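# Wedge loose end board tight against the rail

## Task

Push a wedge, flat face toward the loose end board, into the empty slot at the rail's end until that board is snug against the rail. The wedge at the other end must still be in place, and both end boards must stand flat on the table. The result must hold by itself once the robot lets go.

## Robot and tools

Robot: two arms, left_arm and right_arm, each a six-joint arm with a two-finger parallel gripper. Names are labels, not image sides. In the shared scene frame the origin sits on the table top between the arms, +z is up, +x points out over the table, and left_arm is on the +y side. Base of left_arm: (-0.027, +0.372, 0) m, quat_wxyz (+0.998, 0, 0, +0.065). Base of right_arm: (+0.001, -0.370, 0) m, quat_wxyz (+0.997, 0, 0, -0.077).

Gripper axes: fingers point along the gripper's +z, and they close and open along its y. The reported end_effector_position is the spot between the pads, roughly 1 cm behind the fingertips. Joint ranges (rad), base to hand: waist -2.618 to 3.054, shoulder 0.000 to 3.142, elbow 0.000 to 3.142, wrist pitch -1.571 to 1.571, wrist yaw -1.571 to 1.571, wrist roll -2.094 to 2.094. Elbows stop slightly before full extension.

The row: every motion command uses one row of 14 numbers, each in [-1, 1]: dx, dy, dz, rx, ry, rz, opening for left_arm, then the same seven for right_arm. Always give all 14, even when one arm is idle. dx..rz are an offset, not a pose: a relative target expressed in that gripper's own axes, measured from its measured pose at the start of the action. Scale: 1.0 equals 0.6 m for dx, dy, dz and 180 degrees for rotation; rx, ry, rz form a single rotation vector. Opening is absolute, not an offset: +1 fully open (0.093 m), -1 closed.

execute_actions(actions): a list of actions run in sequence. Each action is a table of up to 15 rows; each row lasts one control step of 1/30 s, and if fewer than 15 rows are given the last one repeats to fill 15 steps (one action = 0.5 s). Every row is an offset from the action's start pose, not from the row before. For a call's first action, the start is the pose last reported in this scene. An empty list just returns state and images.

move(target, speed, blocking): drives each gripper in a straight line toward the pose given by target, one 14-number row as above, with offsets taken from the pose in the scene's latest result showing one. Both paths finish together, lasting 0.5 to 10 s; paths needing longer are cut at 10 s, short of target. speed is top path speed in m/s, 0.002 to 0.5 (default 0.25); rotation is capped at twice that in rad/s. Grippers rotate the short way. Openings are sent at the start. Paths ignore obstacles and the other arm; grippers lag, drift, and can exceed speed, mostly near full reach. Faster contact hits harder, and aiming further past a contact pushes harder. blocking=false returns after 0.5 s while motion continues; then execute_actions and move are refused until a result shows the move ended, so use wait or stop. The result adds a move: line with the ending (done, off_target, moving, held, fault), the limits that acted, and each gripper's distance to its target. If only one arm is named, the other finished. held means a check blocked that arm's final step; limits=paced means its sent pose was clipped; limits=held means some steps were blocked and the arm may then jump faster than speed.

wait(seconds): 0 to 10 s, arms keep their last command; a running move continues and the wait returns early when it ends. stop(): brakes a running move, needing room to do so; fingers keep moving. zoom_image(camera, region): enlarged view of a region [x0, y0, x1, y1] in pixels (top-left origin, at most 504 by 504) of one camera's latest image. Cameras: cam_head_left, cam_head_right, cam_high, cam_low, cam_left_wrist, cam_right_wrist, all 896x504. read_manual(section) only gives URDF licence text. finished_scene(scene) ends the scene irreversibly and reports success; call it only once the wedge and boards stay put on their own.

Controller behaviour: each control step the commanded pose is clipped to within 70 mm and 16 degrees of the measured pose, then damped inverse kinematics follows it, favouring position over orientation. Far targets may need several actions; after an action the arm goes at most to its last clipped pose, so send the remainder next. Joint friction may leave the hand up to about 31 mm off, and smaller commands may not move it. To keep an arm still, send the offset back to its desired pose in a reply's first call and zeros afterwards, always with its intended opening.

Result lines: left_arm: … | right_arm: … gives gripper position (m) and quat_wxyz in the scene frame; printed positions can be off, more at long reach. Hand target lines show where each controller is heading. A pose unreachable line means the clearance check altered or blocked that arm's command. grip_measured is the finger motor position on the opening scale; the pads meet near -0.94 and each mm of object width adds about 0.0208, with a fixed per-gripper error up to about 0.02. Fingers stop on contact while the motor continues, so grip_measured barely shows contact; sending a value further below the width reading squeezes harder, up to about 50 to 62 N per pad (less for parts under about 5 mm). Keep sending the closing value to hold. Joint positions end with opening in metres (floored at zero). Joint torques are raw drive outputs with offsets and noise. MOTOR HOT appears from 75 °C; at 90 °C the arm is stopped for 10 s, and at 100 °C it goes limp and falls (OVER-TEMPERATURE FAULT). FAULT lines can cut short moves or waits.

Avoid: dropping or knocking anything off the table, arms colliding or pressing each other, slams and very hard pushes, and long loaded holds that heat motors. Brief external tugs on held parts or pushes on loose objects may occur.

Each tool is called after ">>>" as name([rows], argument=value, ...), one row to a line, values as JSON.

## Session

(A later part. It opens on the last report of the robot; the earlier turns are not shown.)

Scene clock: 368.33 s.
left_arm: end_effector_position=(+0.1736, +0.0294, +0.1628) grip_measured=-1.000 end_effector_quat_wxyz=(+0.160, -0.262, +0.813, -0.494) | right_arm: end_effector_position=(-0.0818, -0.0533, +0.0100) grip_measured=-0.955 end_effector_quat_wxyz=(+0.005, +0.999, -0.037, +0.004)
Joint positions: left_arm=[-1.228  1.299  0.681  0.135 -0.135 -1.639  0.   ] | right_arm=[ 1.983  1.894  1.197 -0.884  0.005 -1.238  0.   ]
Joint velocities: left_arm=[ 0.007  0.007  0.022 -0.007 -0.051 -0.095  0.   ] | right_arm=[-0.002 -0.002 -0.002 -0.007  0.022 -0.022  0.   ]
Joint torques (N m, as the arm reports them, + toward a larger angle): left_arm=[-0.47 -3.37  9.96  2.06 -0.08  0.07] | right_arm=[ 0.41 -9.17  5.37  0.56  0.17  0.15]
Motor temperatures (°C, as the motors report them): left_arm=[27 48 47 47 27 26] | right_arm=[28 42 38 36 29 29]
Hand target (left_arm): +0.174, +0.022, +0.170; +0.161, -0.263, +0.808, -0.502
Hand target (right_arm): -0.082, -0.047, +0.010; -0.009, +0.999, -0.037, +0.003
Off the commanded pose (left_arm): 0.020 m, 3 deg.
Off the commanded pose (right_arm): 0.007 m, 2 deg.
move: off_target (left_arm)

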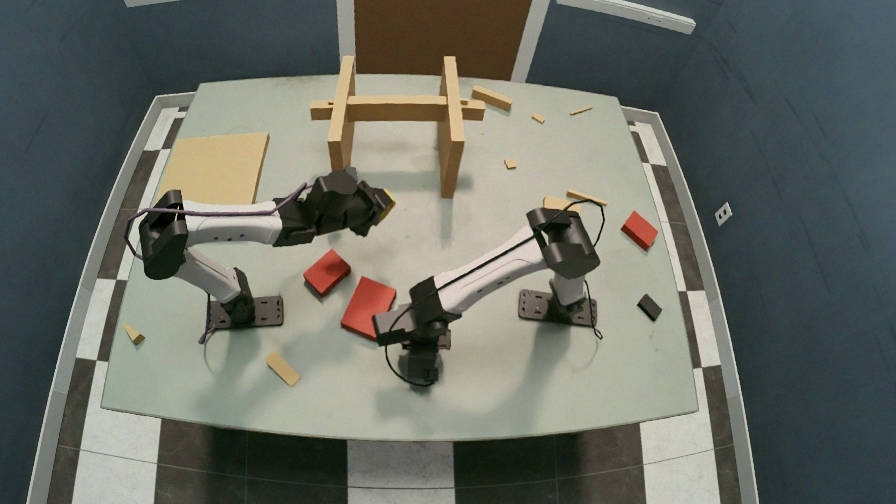

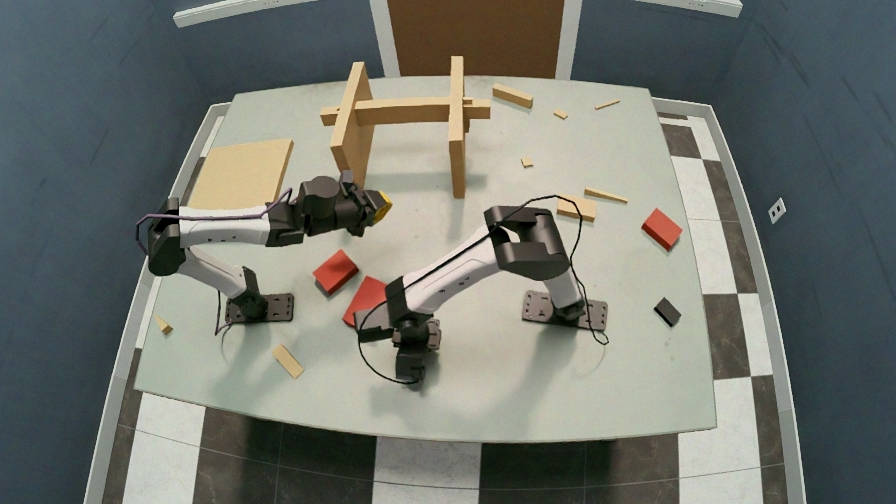

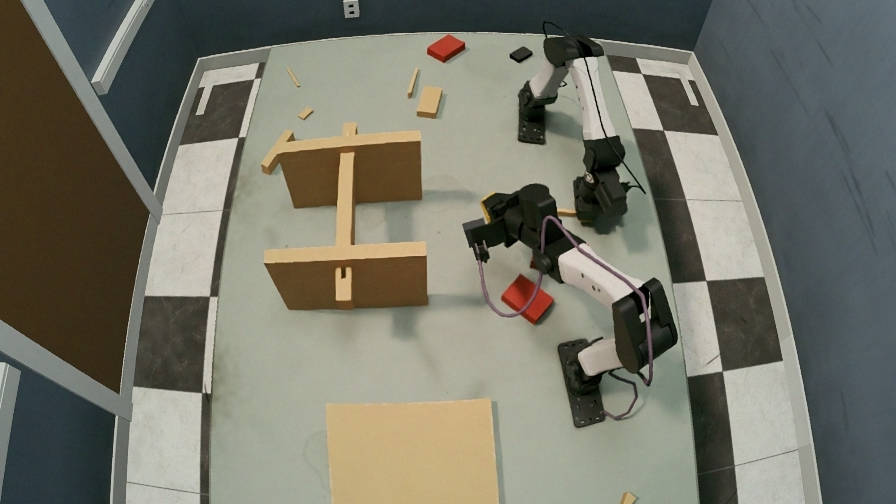

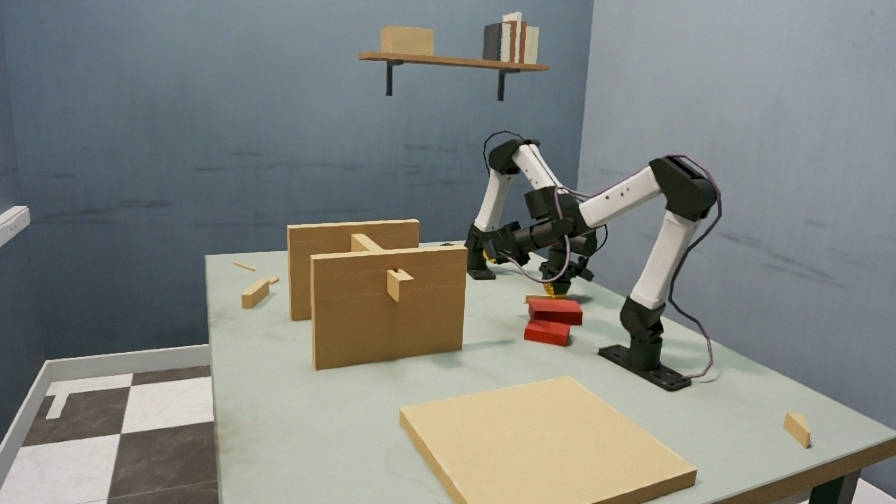

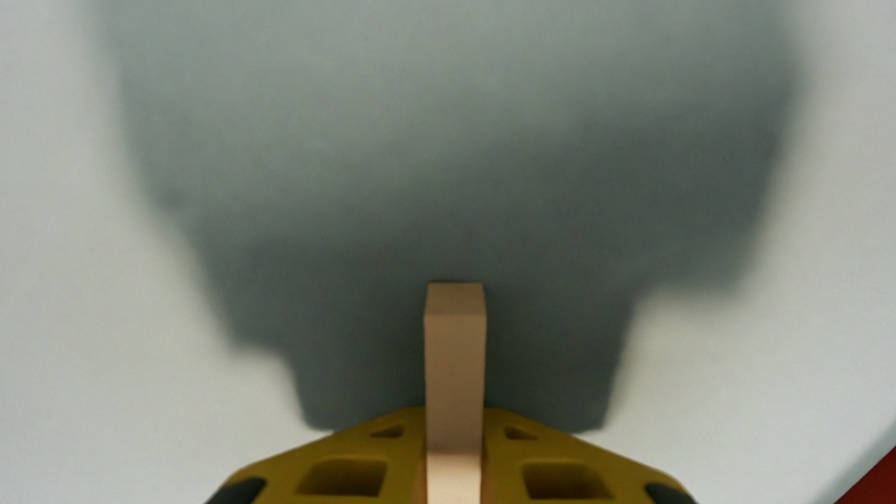

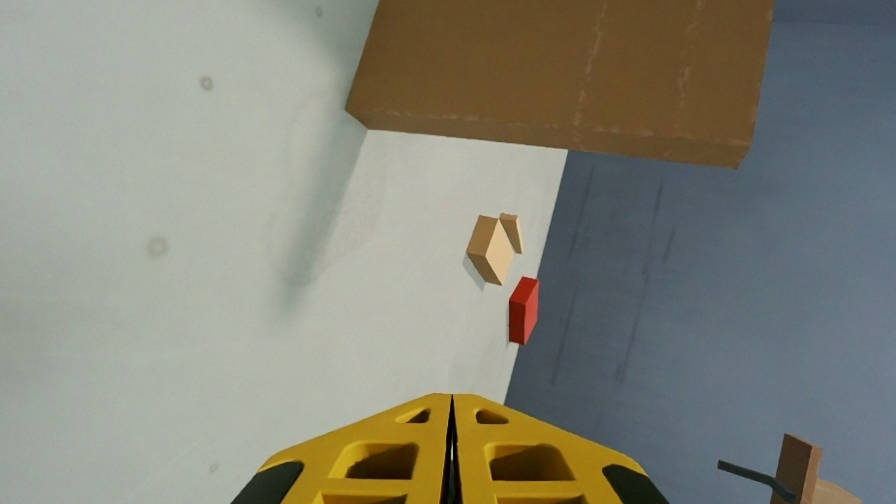

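>>> move(target=[0.3086, -0.0038, -0.0921, 0.1474, 0.1949, 0.0471, 0.1, 0.015, 0.1305, -0.282, 0, 0, -0.0235, -1], speed=0.15)

Scene clock: 389.13 s.
left_arm: end_effector_position=(+0.0031, -0.0423, +0.1940) grip_measured=+0.098 end_effector_quat_wxyz=(+0.010, -0.004, +0.708, -0.706) | right_arm: end_effector_position=(-0.0774, -0.1323, +0.1658) grip_measured=-0.956 end_effector_quat_wxyz=(+0.018, +1.000, -0.005, +0.009)
Joint positions: left_arm=[-1.592  1.491  0.445  1.044  0.091 -1.562  0.05 ] | right_arm=[ 2.047  1.532  1.414 -1.492  0.005 -1.238  0.   ]
Joint velocities: left_arm=[-0.017 -0.012  0.002  0.095 -0.007 -0.007  0.   ] | right_arm=[ 0.012  0.012  0.022 -0.095 -0.022  0.037  0.   ]
Joint torques (N m, as the arm reports them, + toward a larger angle): left_arm=[-0.54 -3.86  5.93  2.34  0.05  0.24] | right_arm=[ 1.57 -7.66  7.69  0.16  0.11  0.17]
Motor temperatures (°C, as the motors report them): left_arm=[27 45 50 49 27 26] | right_arm=[28 42 40 36 29 29]
Hand target (left_arm): -0.003, -0.042, +0.190; +0.007, +0.005, +0.708, -0.706
Hand target (right_arm): -0.080, -0.133, +0.177; +0.005, +1.000, +0.000, +0.005
Off the commanded pose (left_arm): 0.009 m, 1 deg.
Off the commanded pose (right_arm): 0.015 m, 2 deg.
move: off_target (right_arm)

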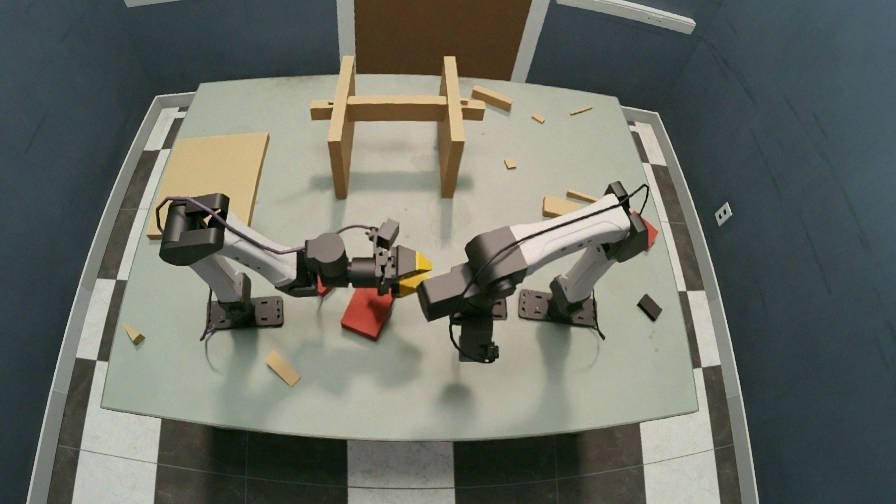

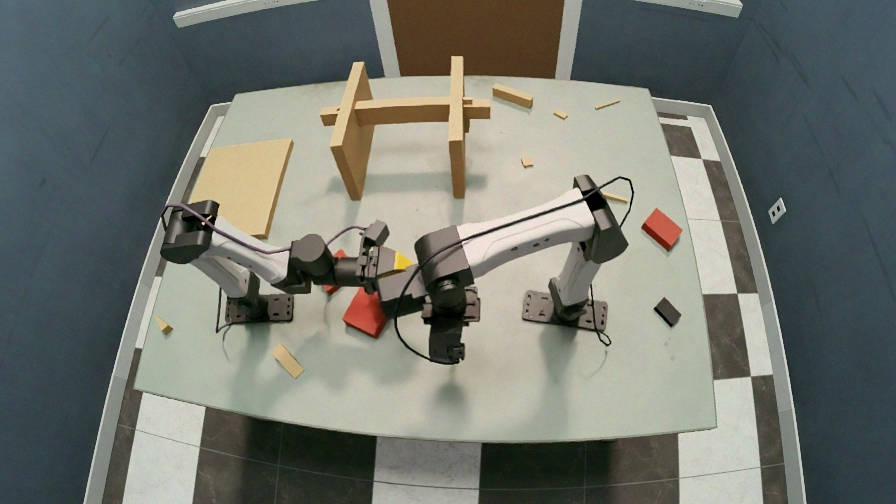

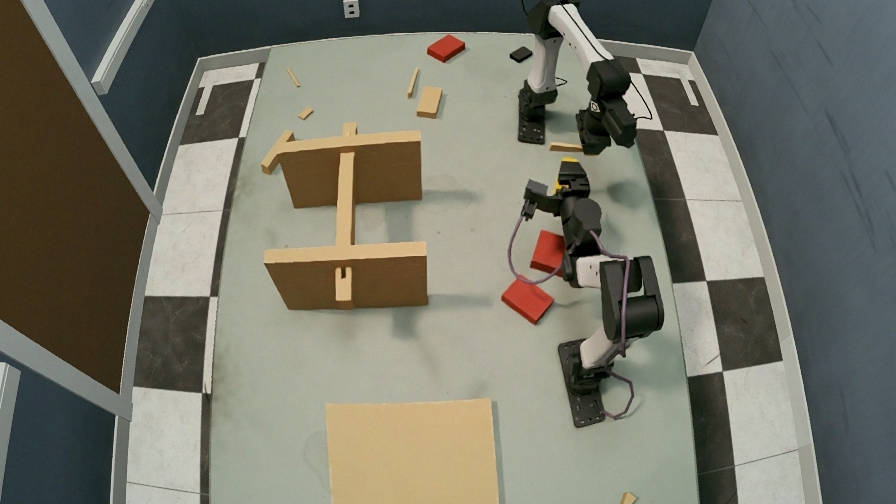

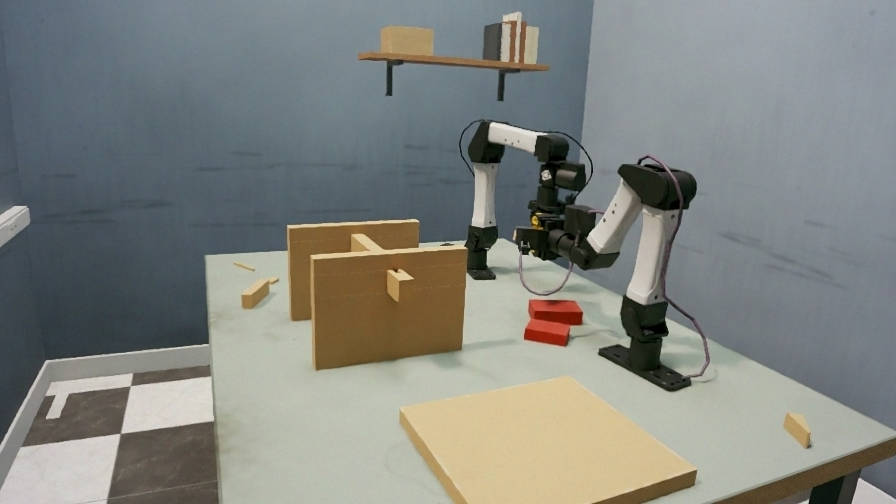

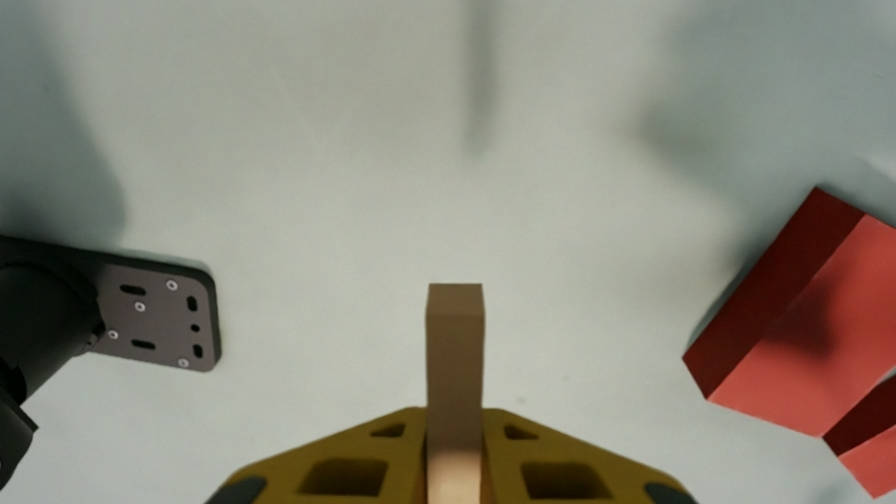

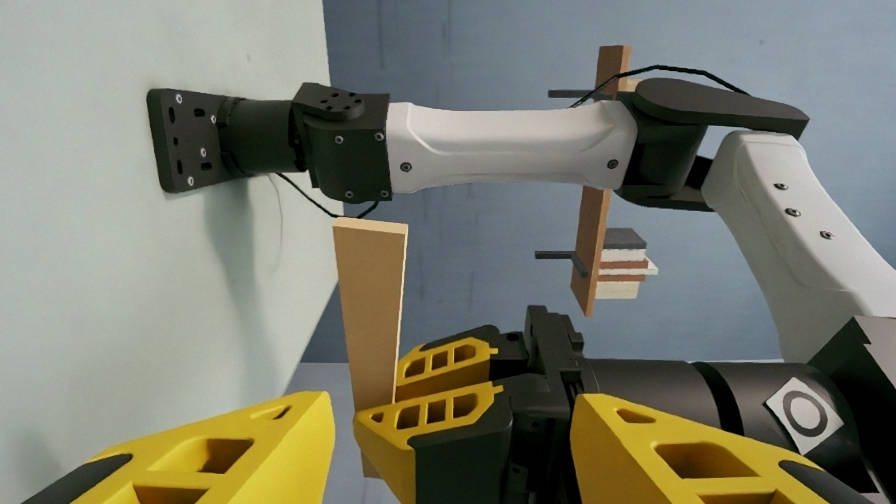

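>>> zoom_image(camera="cam_right_wrist", region=[290, 190, 470, 490])

Region (290, 190, 470, 490) of cam_right_wrist's 896x504 image, scaled by 1.680, with more detail than that image has; it fills the left 302 columns of this view, and the rest is white.

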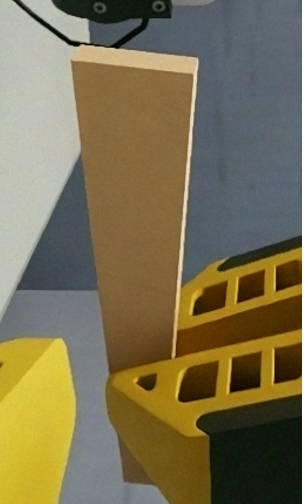

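>>> move(target=[0.005, 0.05, 0.0833, 0, 0, 0.034, 0.1, 0, 0, 0, 0, 0, 0, -1], speed=0.08)

Scene clock: 415.93 s.
left_arm: end_effector_position=(+0.0057, -0.0860, +0.1552) grip_measured=+0.098 end_effector_quat_wxyz=(+0.044, +0.028, +0.721, -0.691) | right_arm: end_effector_position=(-0.0773, -0.1325, +0.1658) grip_measured=-0.956 end_effector_quat_wxyz=(+0.018, +1.000, -0.005, +0.009)
Joint positions: left_arm=[-1.602  1.774  0.571  1.162  0.074 -1.465  0.05 ] | right_arm=[ 2.047  1.532  1.414 -1.493  0.005 -1.238  0.   ]
Joint velocities: left_arm=[ 0.002 -0.002 -0.012  0.022 -0.066  0.037 -0.001] | right_arm=[-0.007 -0.002  0.007  0.007 -0.051  0.007  0.   ]
Joint torques (N m, as the arm reports them, + toward a larger angle): left_arm=[-0.69 -6.08  8.01  2.37 -0.06  0.24] | right_arm=[ 0.41 -6.21  5.74  0.31  0.1   0.14]
Motor temperatures (°C, as the motors report them): left_arm=[27 43 47 52 27 26] | right_arm=[28 41 43 35 29 29]
Hand target (left_arm): +0.002, -0.092, +0.165; +0.048, +0.034, +0.707, -0.704
Hand target (right_arm): -0.077, -0.132, +0.166; +0.018, +1.000, -0.005, +0.009
Off the commanded pose (left_arm): 0.012 m, 2 deg.
Off the commanded pose (right_arm): 0.000 m, 0 deg.
move: off_target (left_arm)

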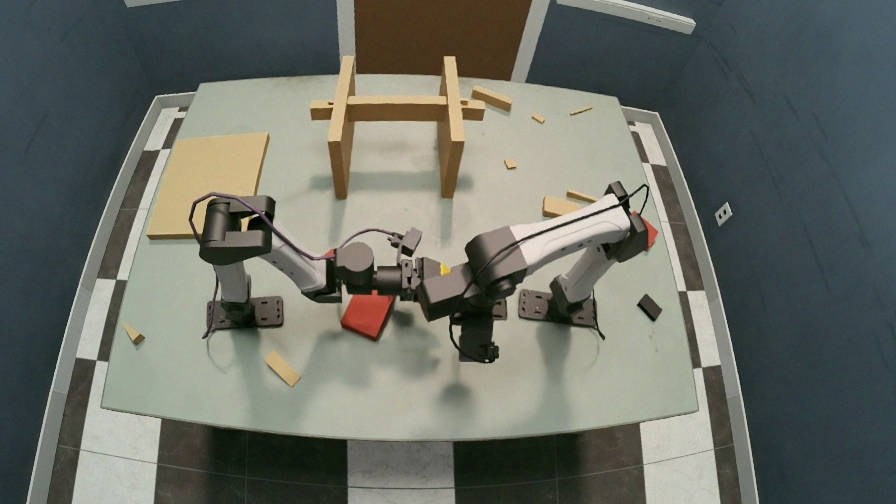

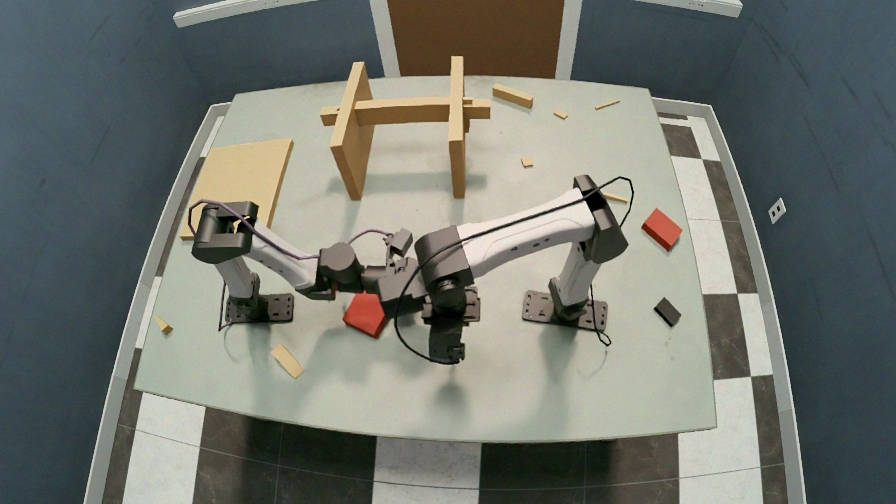

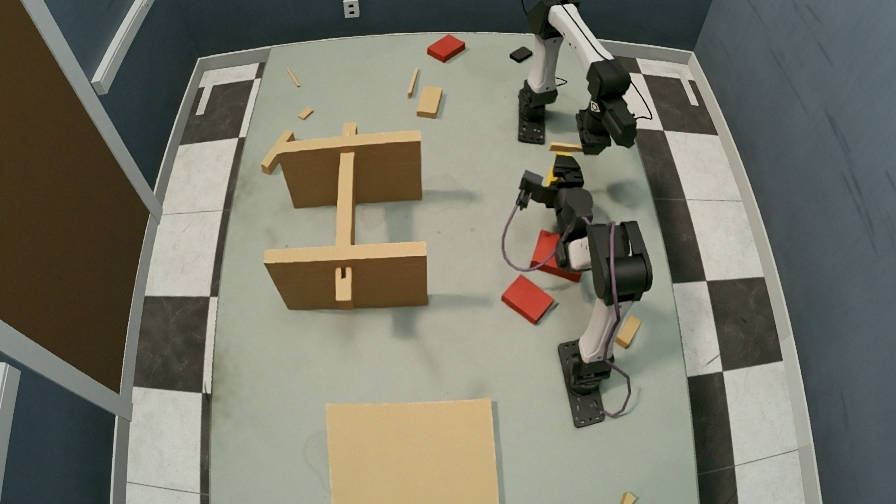

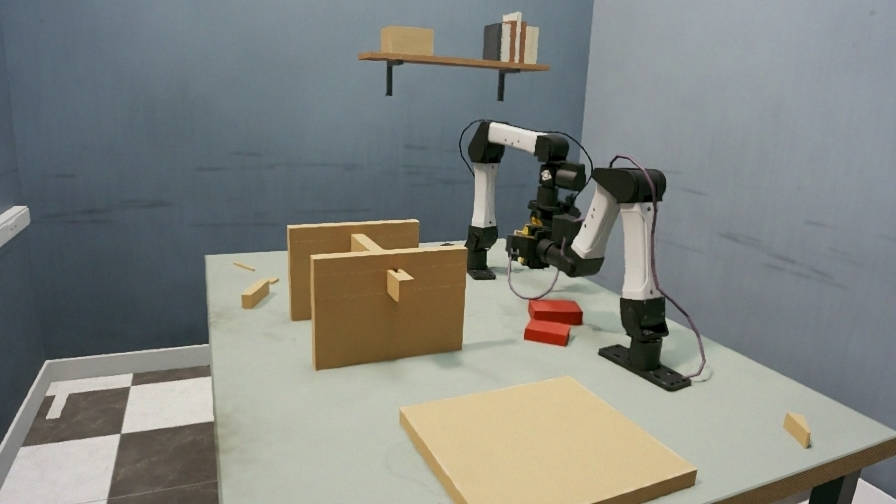

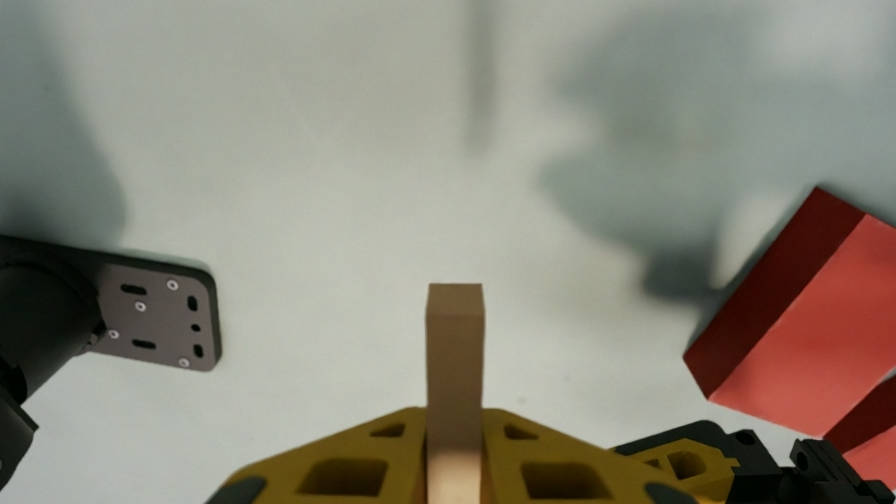

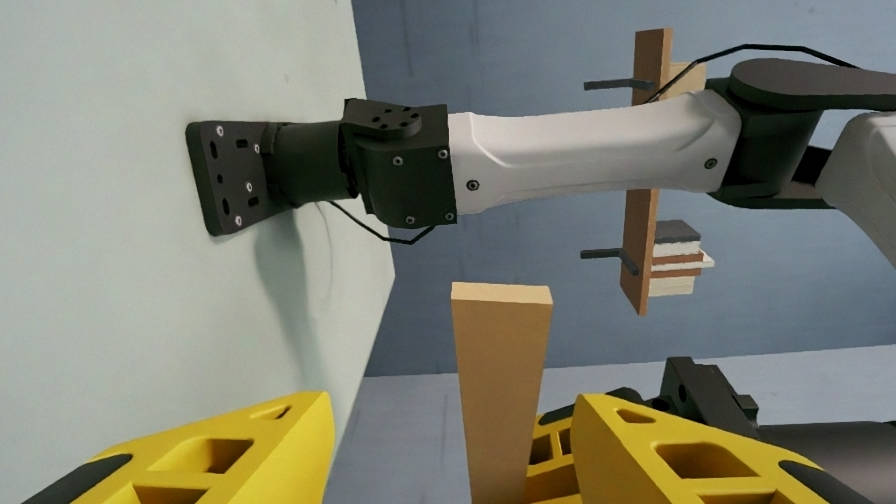

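>>> move(target=[0.0, -0.03, 0.03, 0.0133, 0, 0, 0.1, 0, 0, 0, 0, 0, 0, -1], speed=0.04)

Scene clock: 429.47 s.
left_arm: end_effector_position=(+0.0071, -0.0992, +0.1705) grip_measured=+0.098 end_effector_quat_wxyz=(+0.046, +0.029, +0.708, -0.704) | right_arm: end_effector_position=(-0.0773, -0.1325, +0.1658) grip_measured=-0.956 end_effector_quat_wxyz=(+0.018, +1.000, -0.005, +0.009)
Joint positions: left_arm=[-1.602  1.787  0.633  1.149  0.074 -1.464  0.05 ] | right_arm=[ 2.047  1.532  1.414 -1.493  0.005 -1.238  0.   ]
Joint velocities: left_arm=[-0.017 -0.002 -0.017 -0.007 -0.022  0.037 -0.   ] | right_arm=[-0.022  0.012  0.007 -0.066  0.007 -0.051  0.   ]
Joint torques (N m, as the arm reports them, + toward a larger angle): left_arm=[-0.14 -6.38  8.05  2.04  0.    0.13] | right_arm=[ 0.41 -6.21  5.74  0.3   0.1   0.15]
Motor temperatures (°C, as the motors report them): left_arm=[27 44 48 52 27 26] | right_arm=[28 40 42 35 29 29]
Hand target (left_arm): +0.005, -0.104, +0.173; +0.044, +0.029, +0.706, -0.706
Hand target (right_arm): -0.077, -0.133, +0.166; +0.018, +1.000, -0.005, +0.009
Off the commanded pose (left_arm): 0.006 m, 0 deg.
Off the commanded pose (right_arm): 0.000 m, 0 deg.
move: done

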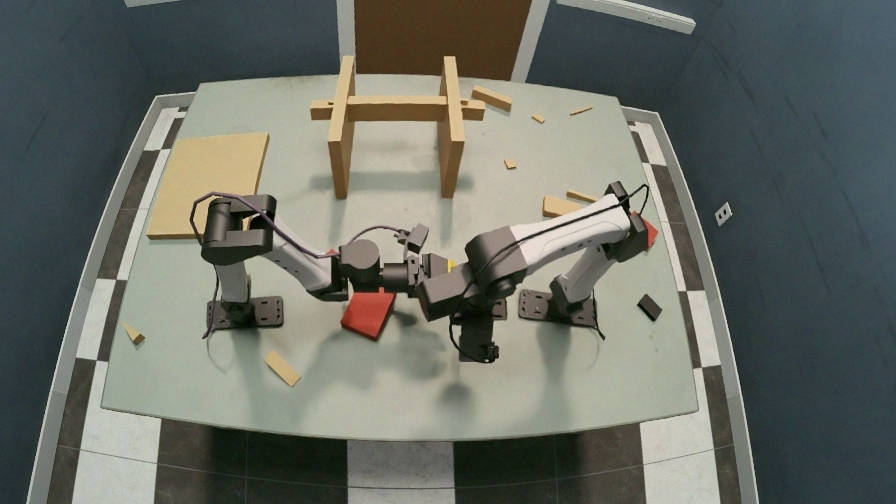

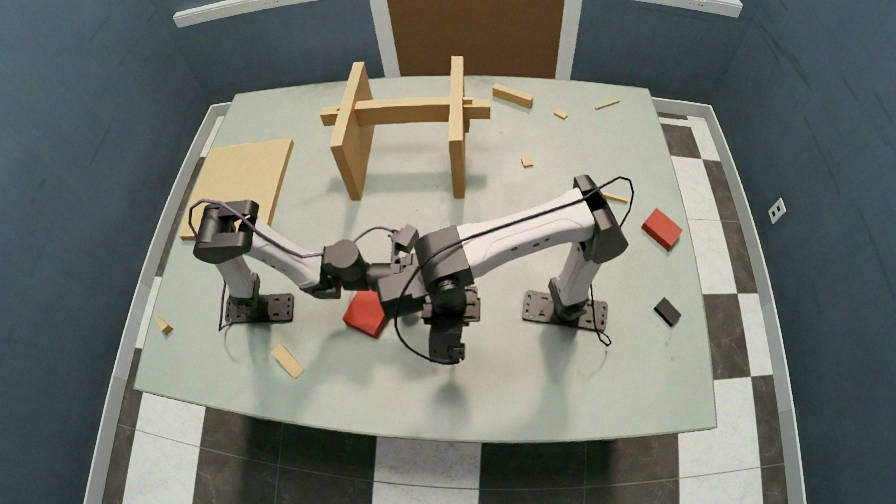

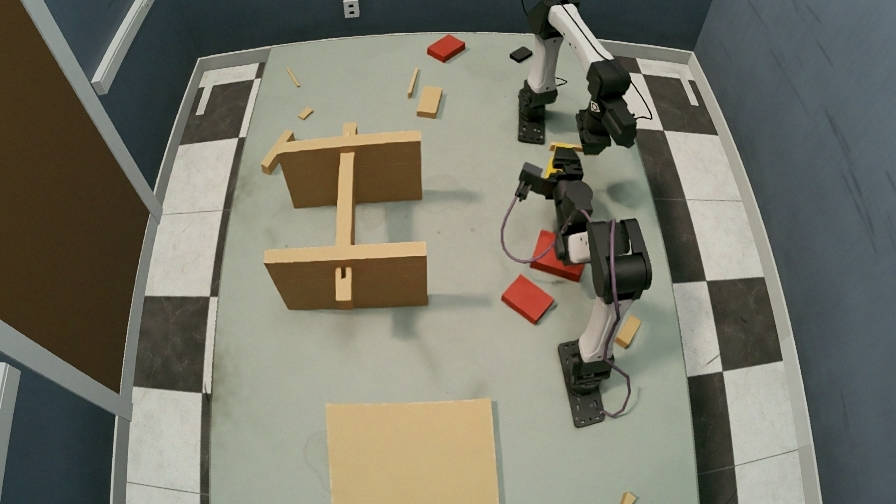

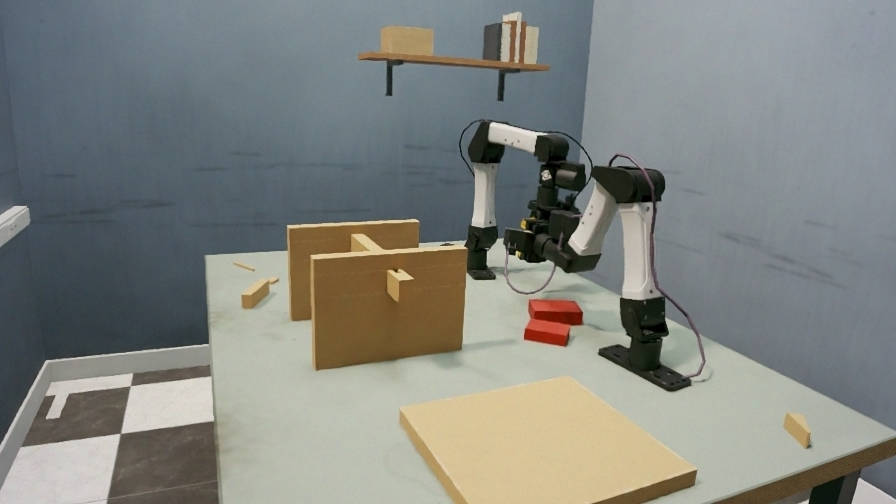

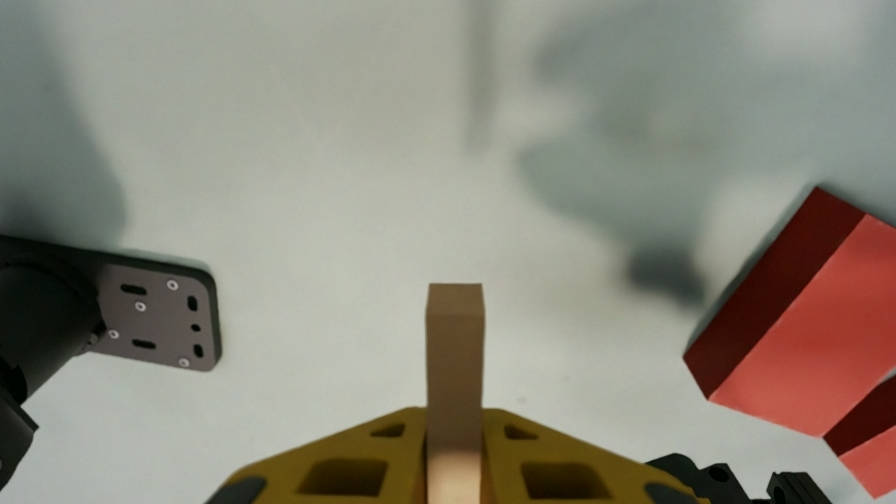

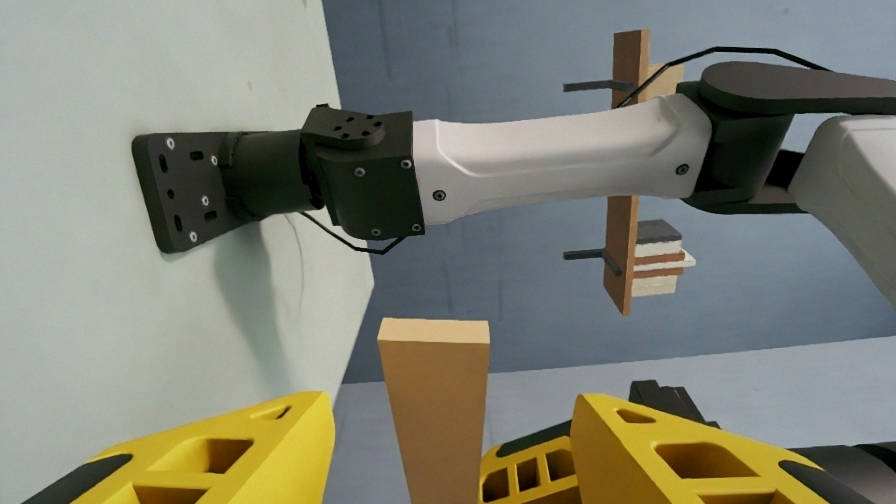

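>>> move(target=[0.006, 0.006, 0.048, 0, 0, 0, 0.1, 0, 0, 0, 0, 0, 0, -1], speed=0.04)

Scene clock: 442.33 s.
left_arm: end_effector_position=(+0.0108, -0.1223, +0.1645) grip_measured=+0.098 end_effector_quat_wxyz=(+0.049, +0.026, +0.711, -0.701) | right_arm: end_effector_position=(-0.0773, -0.1325, +0.1658) grip_measured=-0.956 end_effector_quat_wxyz=(+0.018, +1.000, -0.005, +0.009)
Joint positions: left_arm=[-1.602  1.87   0.726  1.132  0.066 -1.464  0.05 ] | right_arm=[ 2.047  1.532  1.414 -1.493  0.005 -1.238  0.   ]
Joint velocities: left_arm=[-0.017 -0.007  0.002 -0.022 -0.081 -0.051  0.   ] | right_arm=[-0.002  0.002  0.007 -0.051 -0.007  0.007  0.   ]
Joint torques (N m, as the arm reports them, + toward a larger angle): left_arm=[-0.78 -7.29  8.13  2.09 -0.04  0.17] | right_arm=[ 0.4  -6.2   5.72  0.3   0.1   0.15]
Motor temperatures (°C, as the motors report them): left_arm=[27 45 48 52 27 26] | right_arm=[28 40 42 35 29 29]
Hand target (left_arm): +0.005, -0.128, +0.167; +0.046, +0.029, +0.708, -0.704
Hand target (right_arm): -0.077, -0.133, +0.166; +0.018, +1.000, -0.005, +0.009
Off the commanded pose (left_arm): 0.009 m, 1 deg.
Off the commanded pose (right_arm): 0.000 m, 0 deg.
move: done

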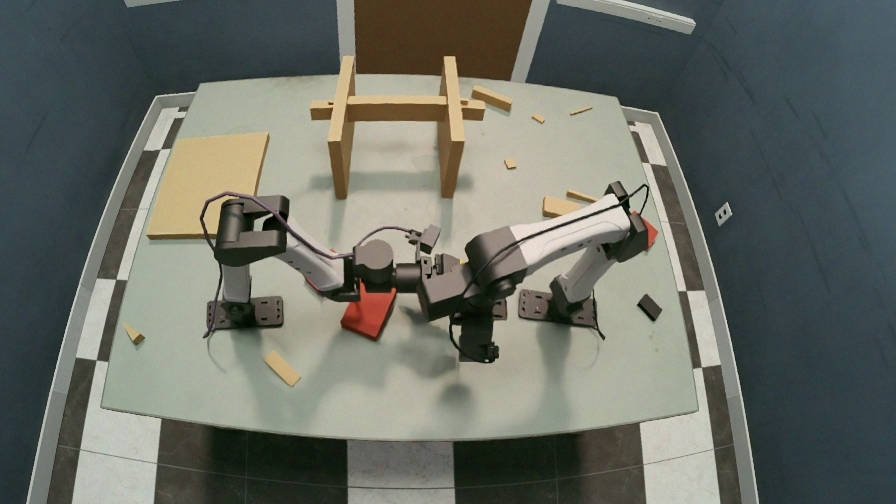

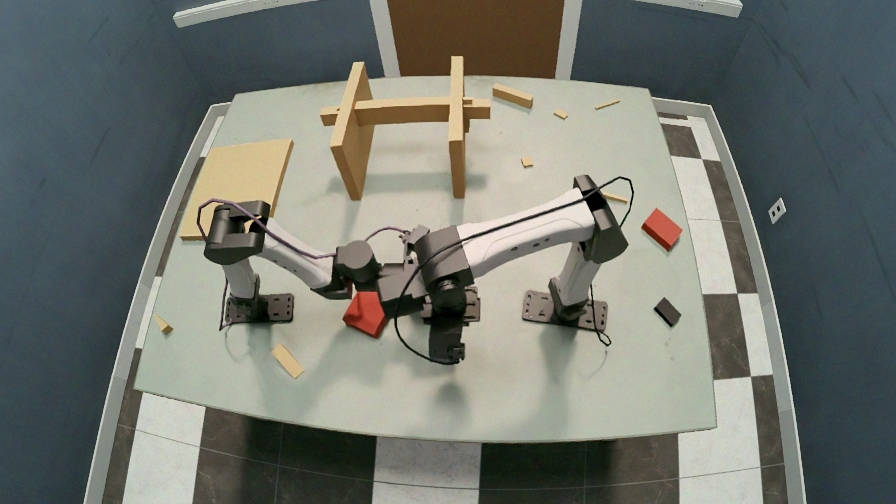

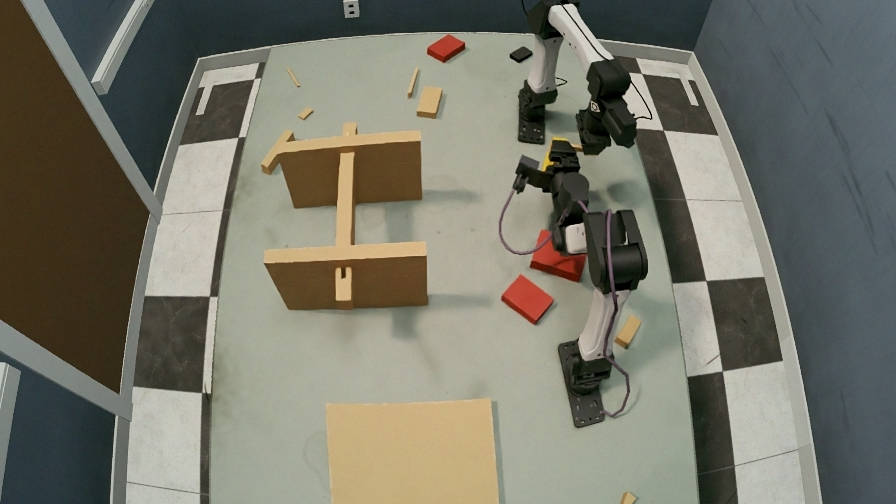

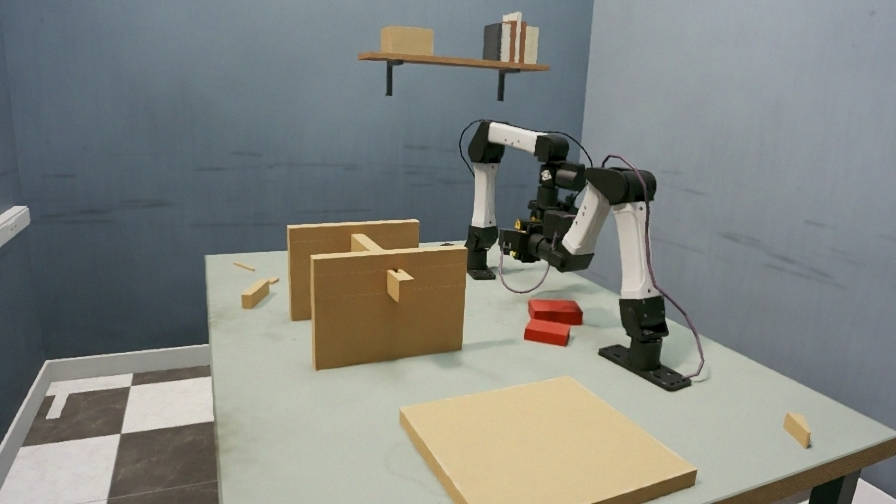

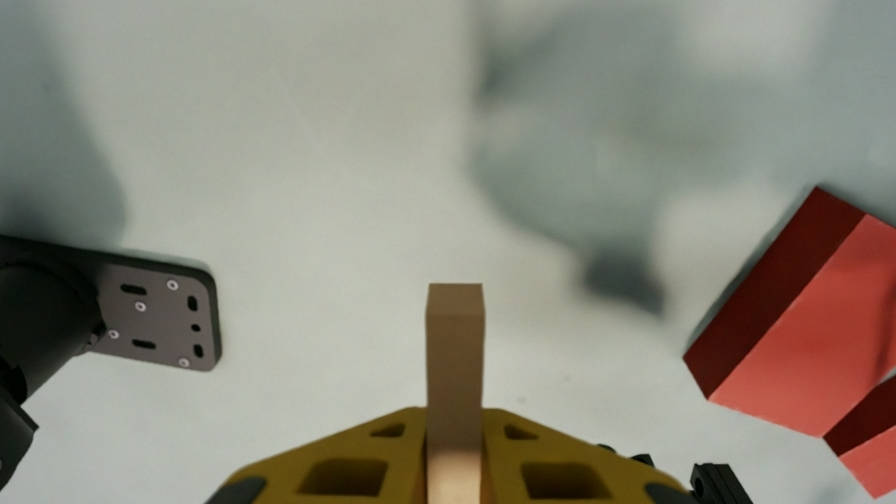

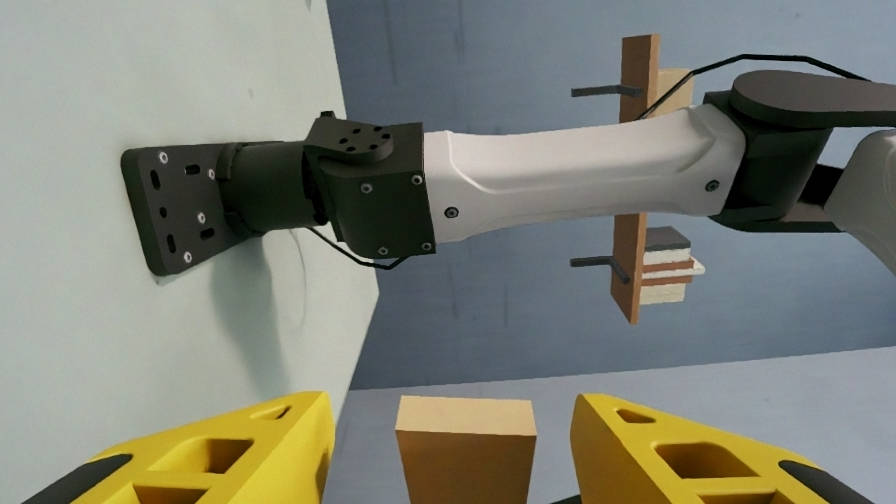

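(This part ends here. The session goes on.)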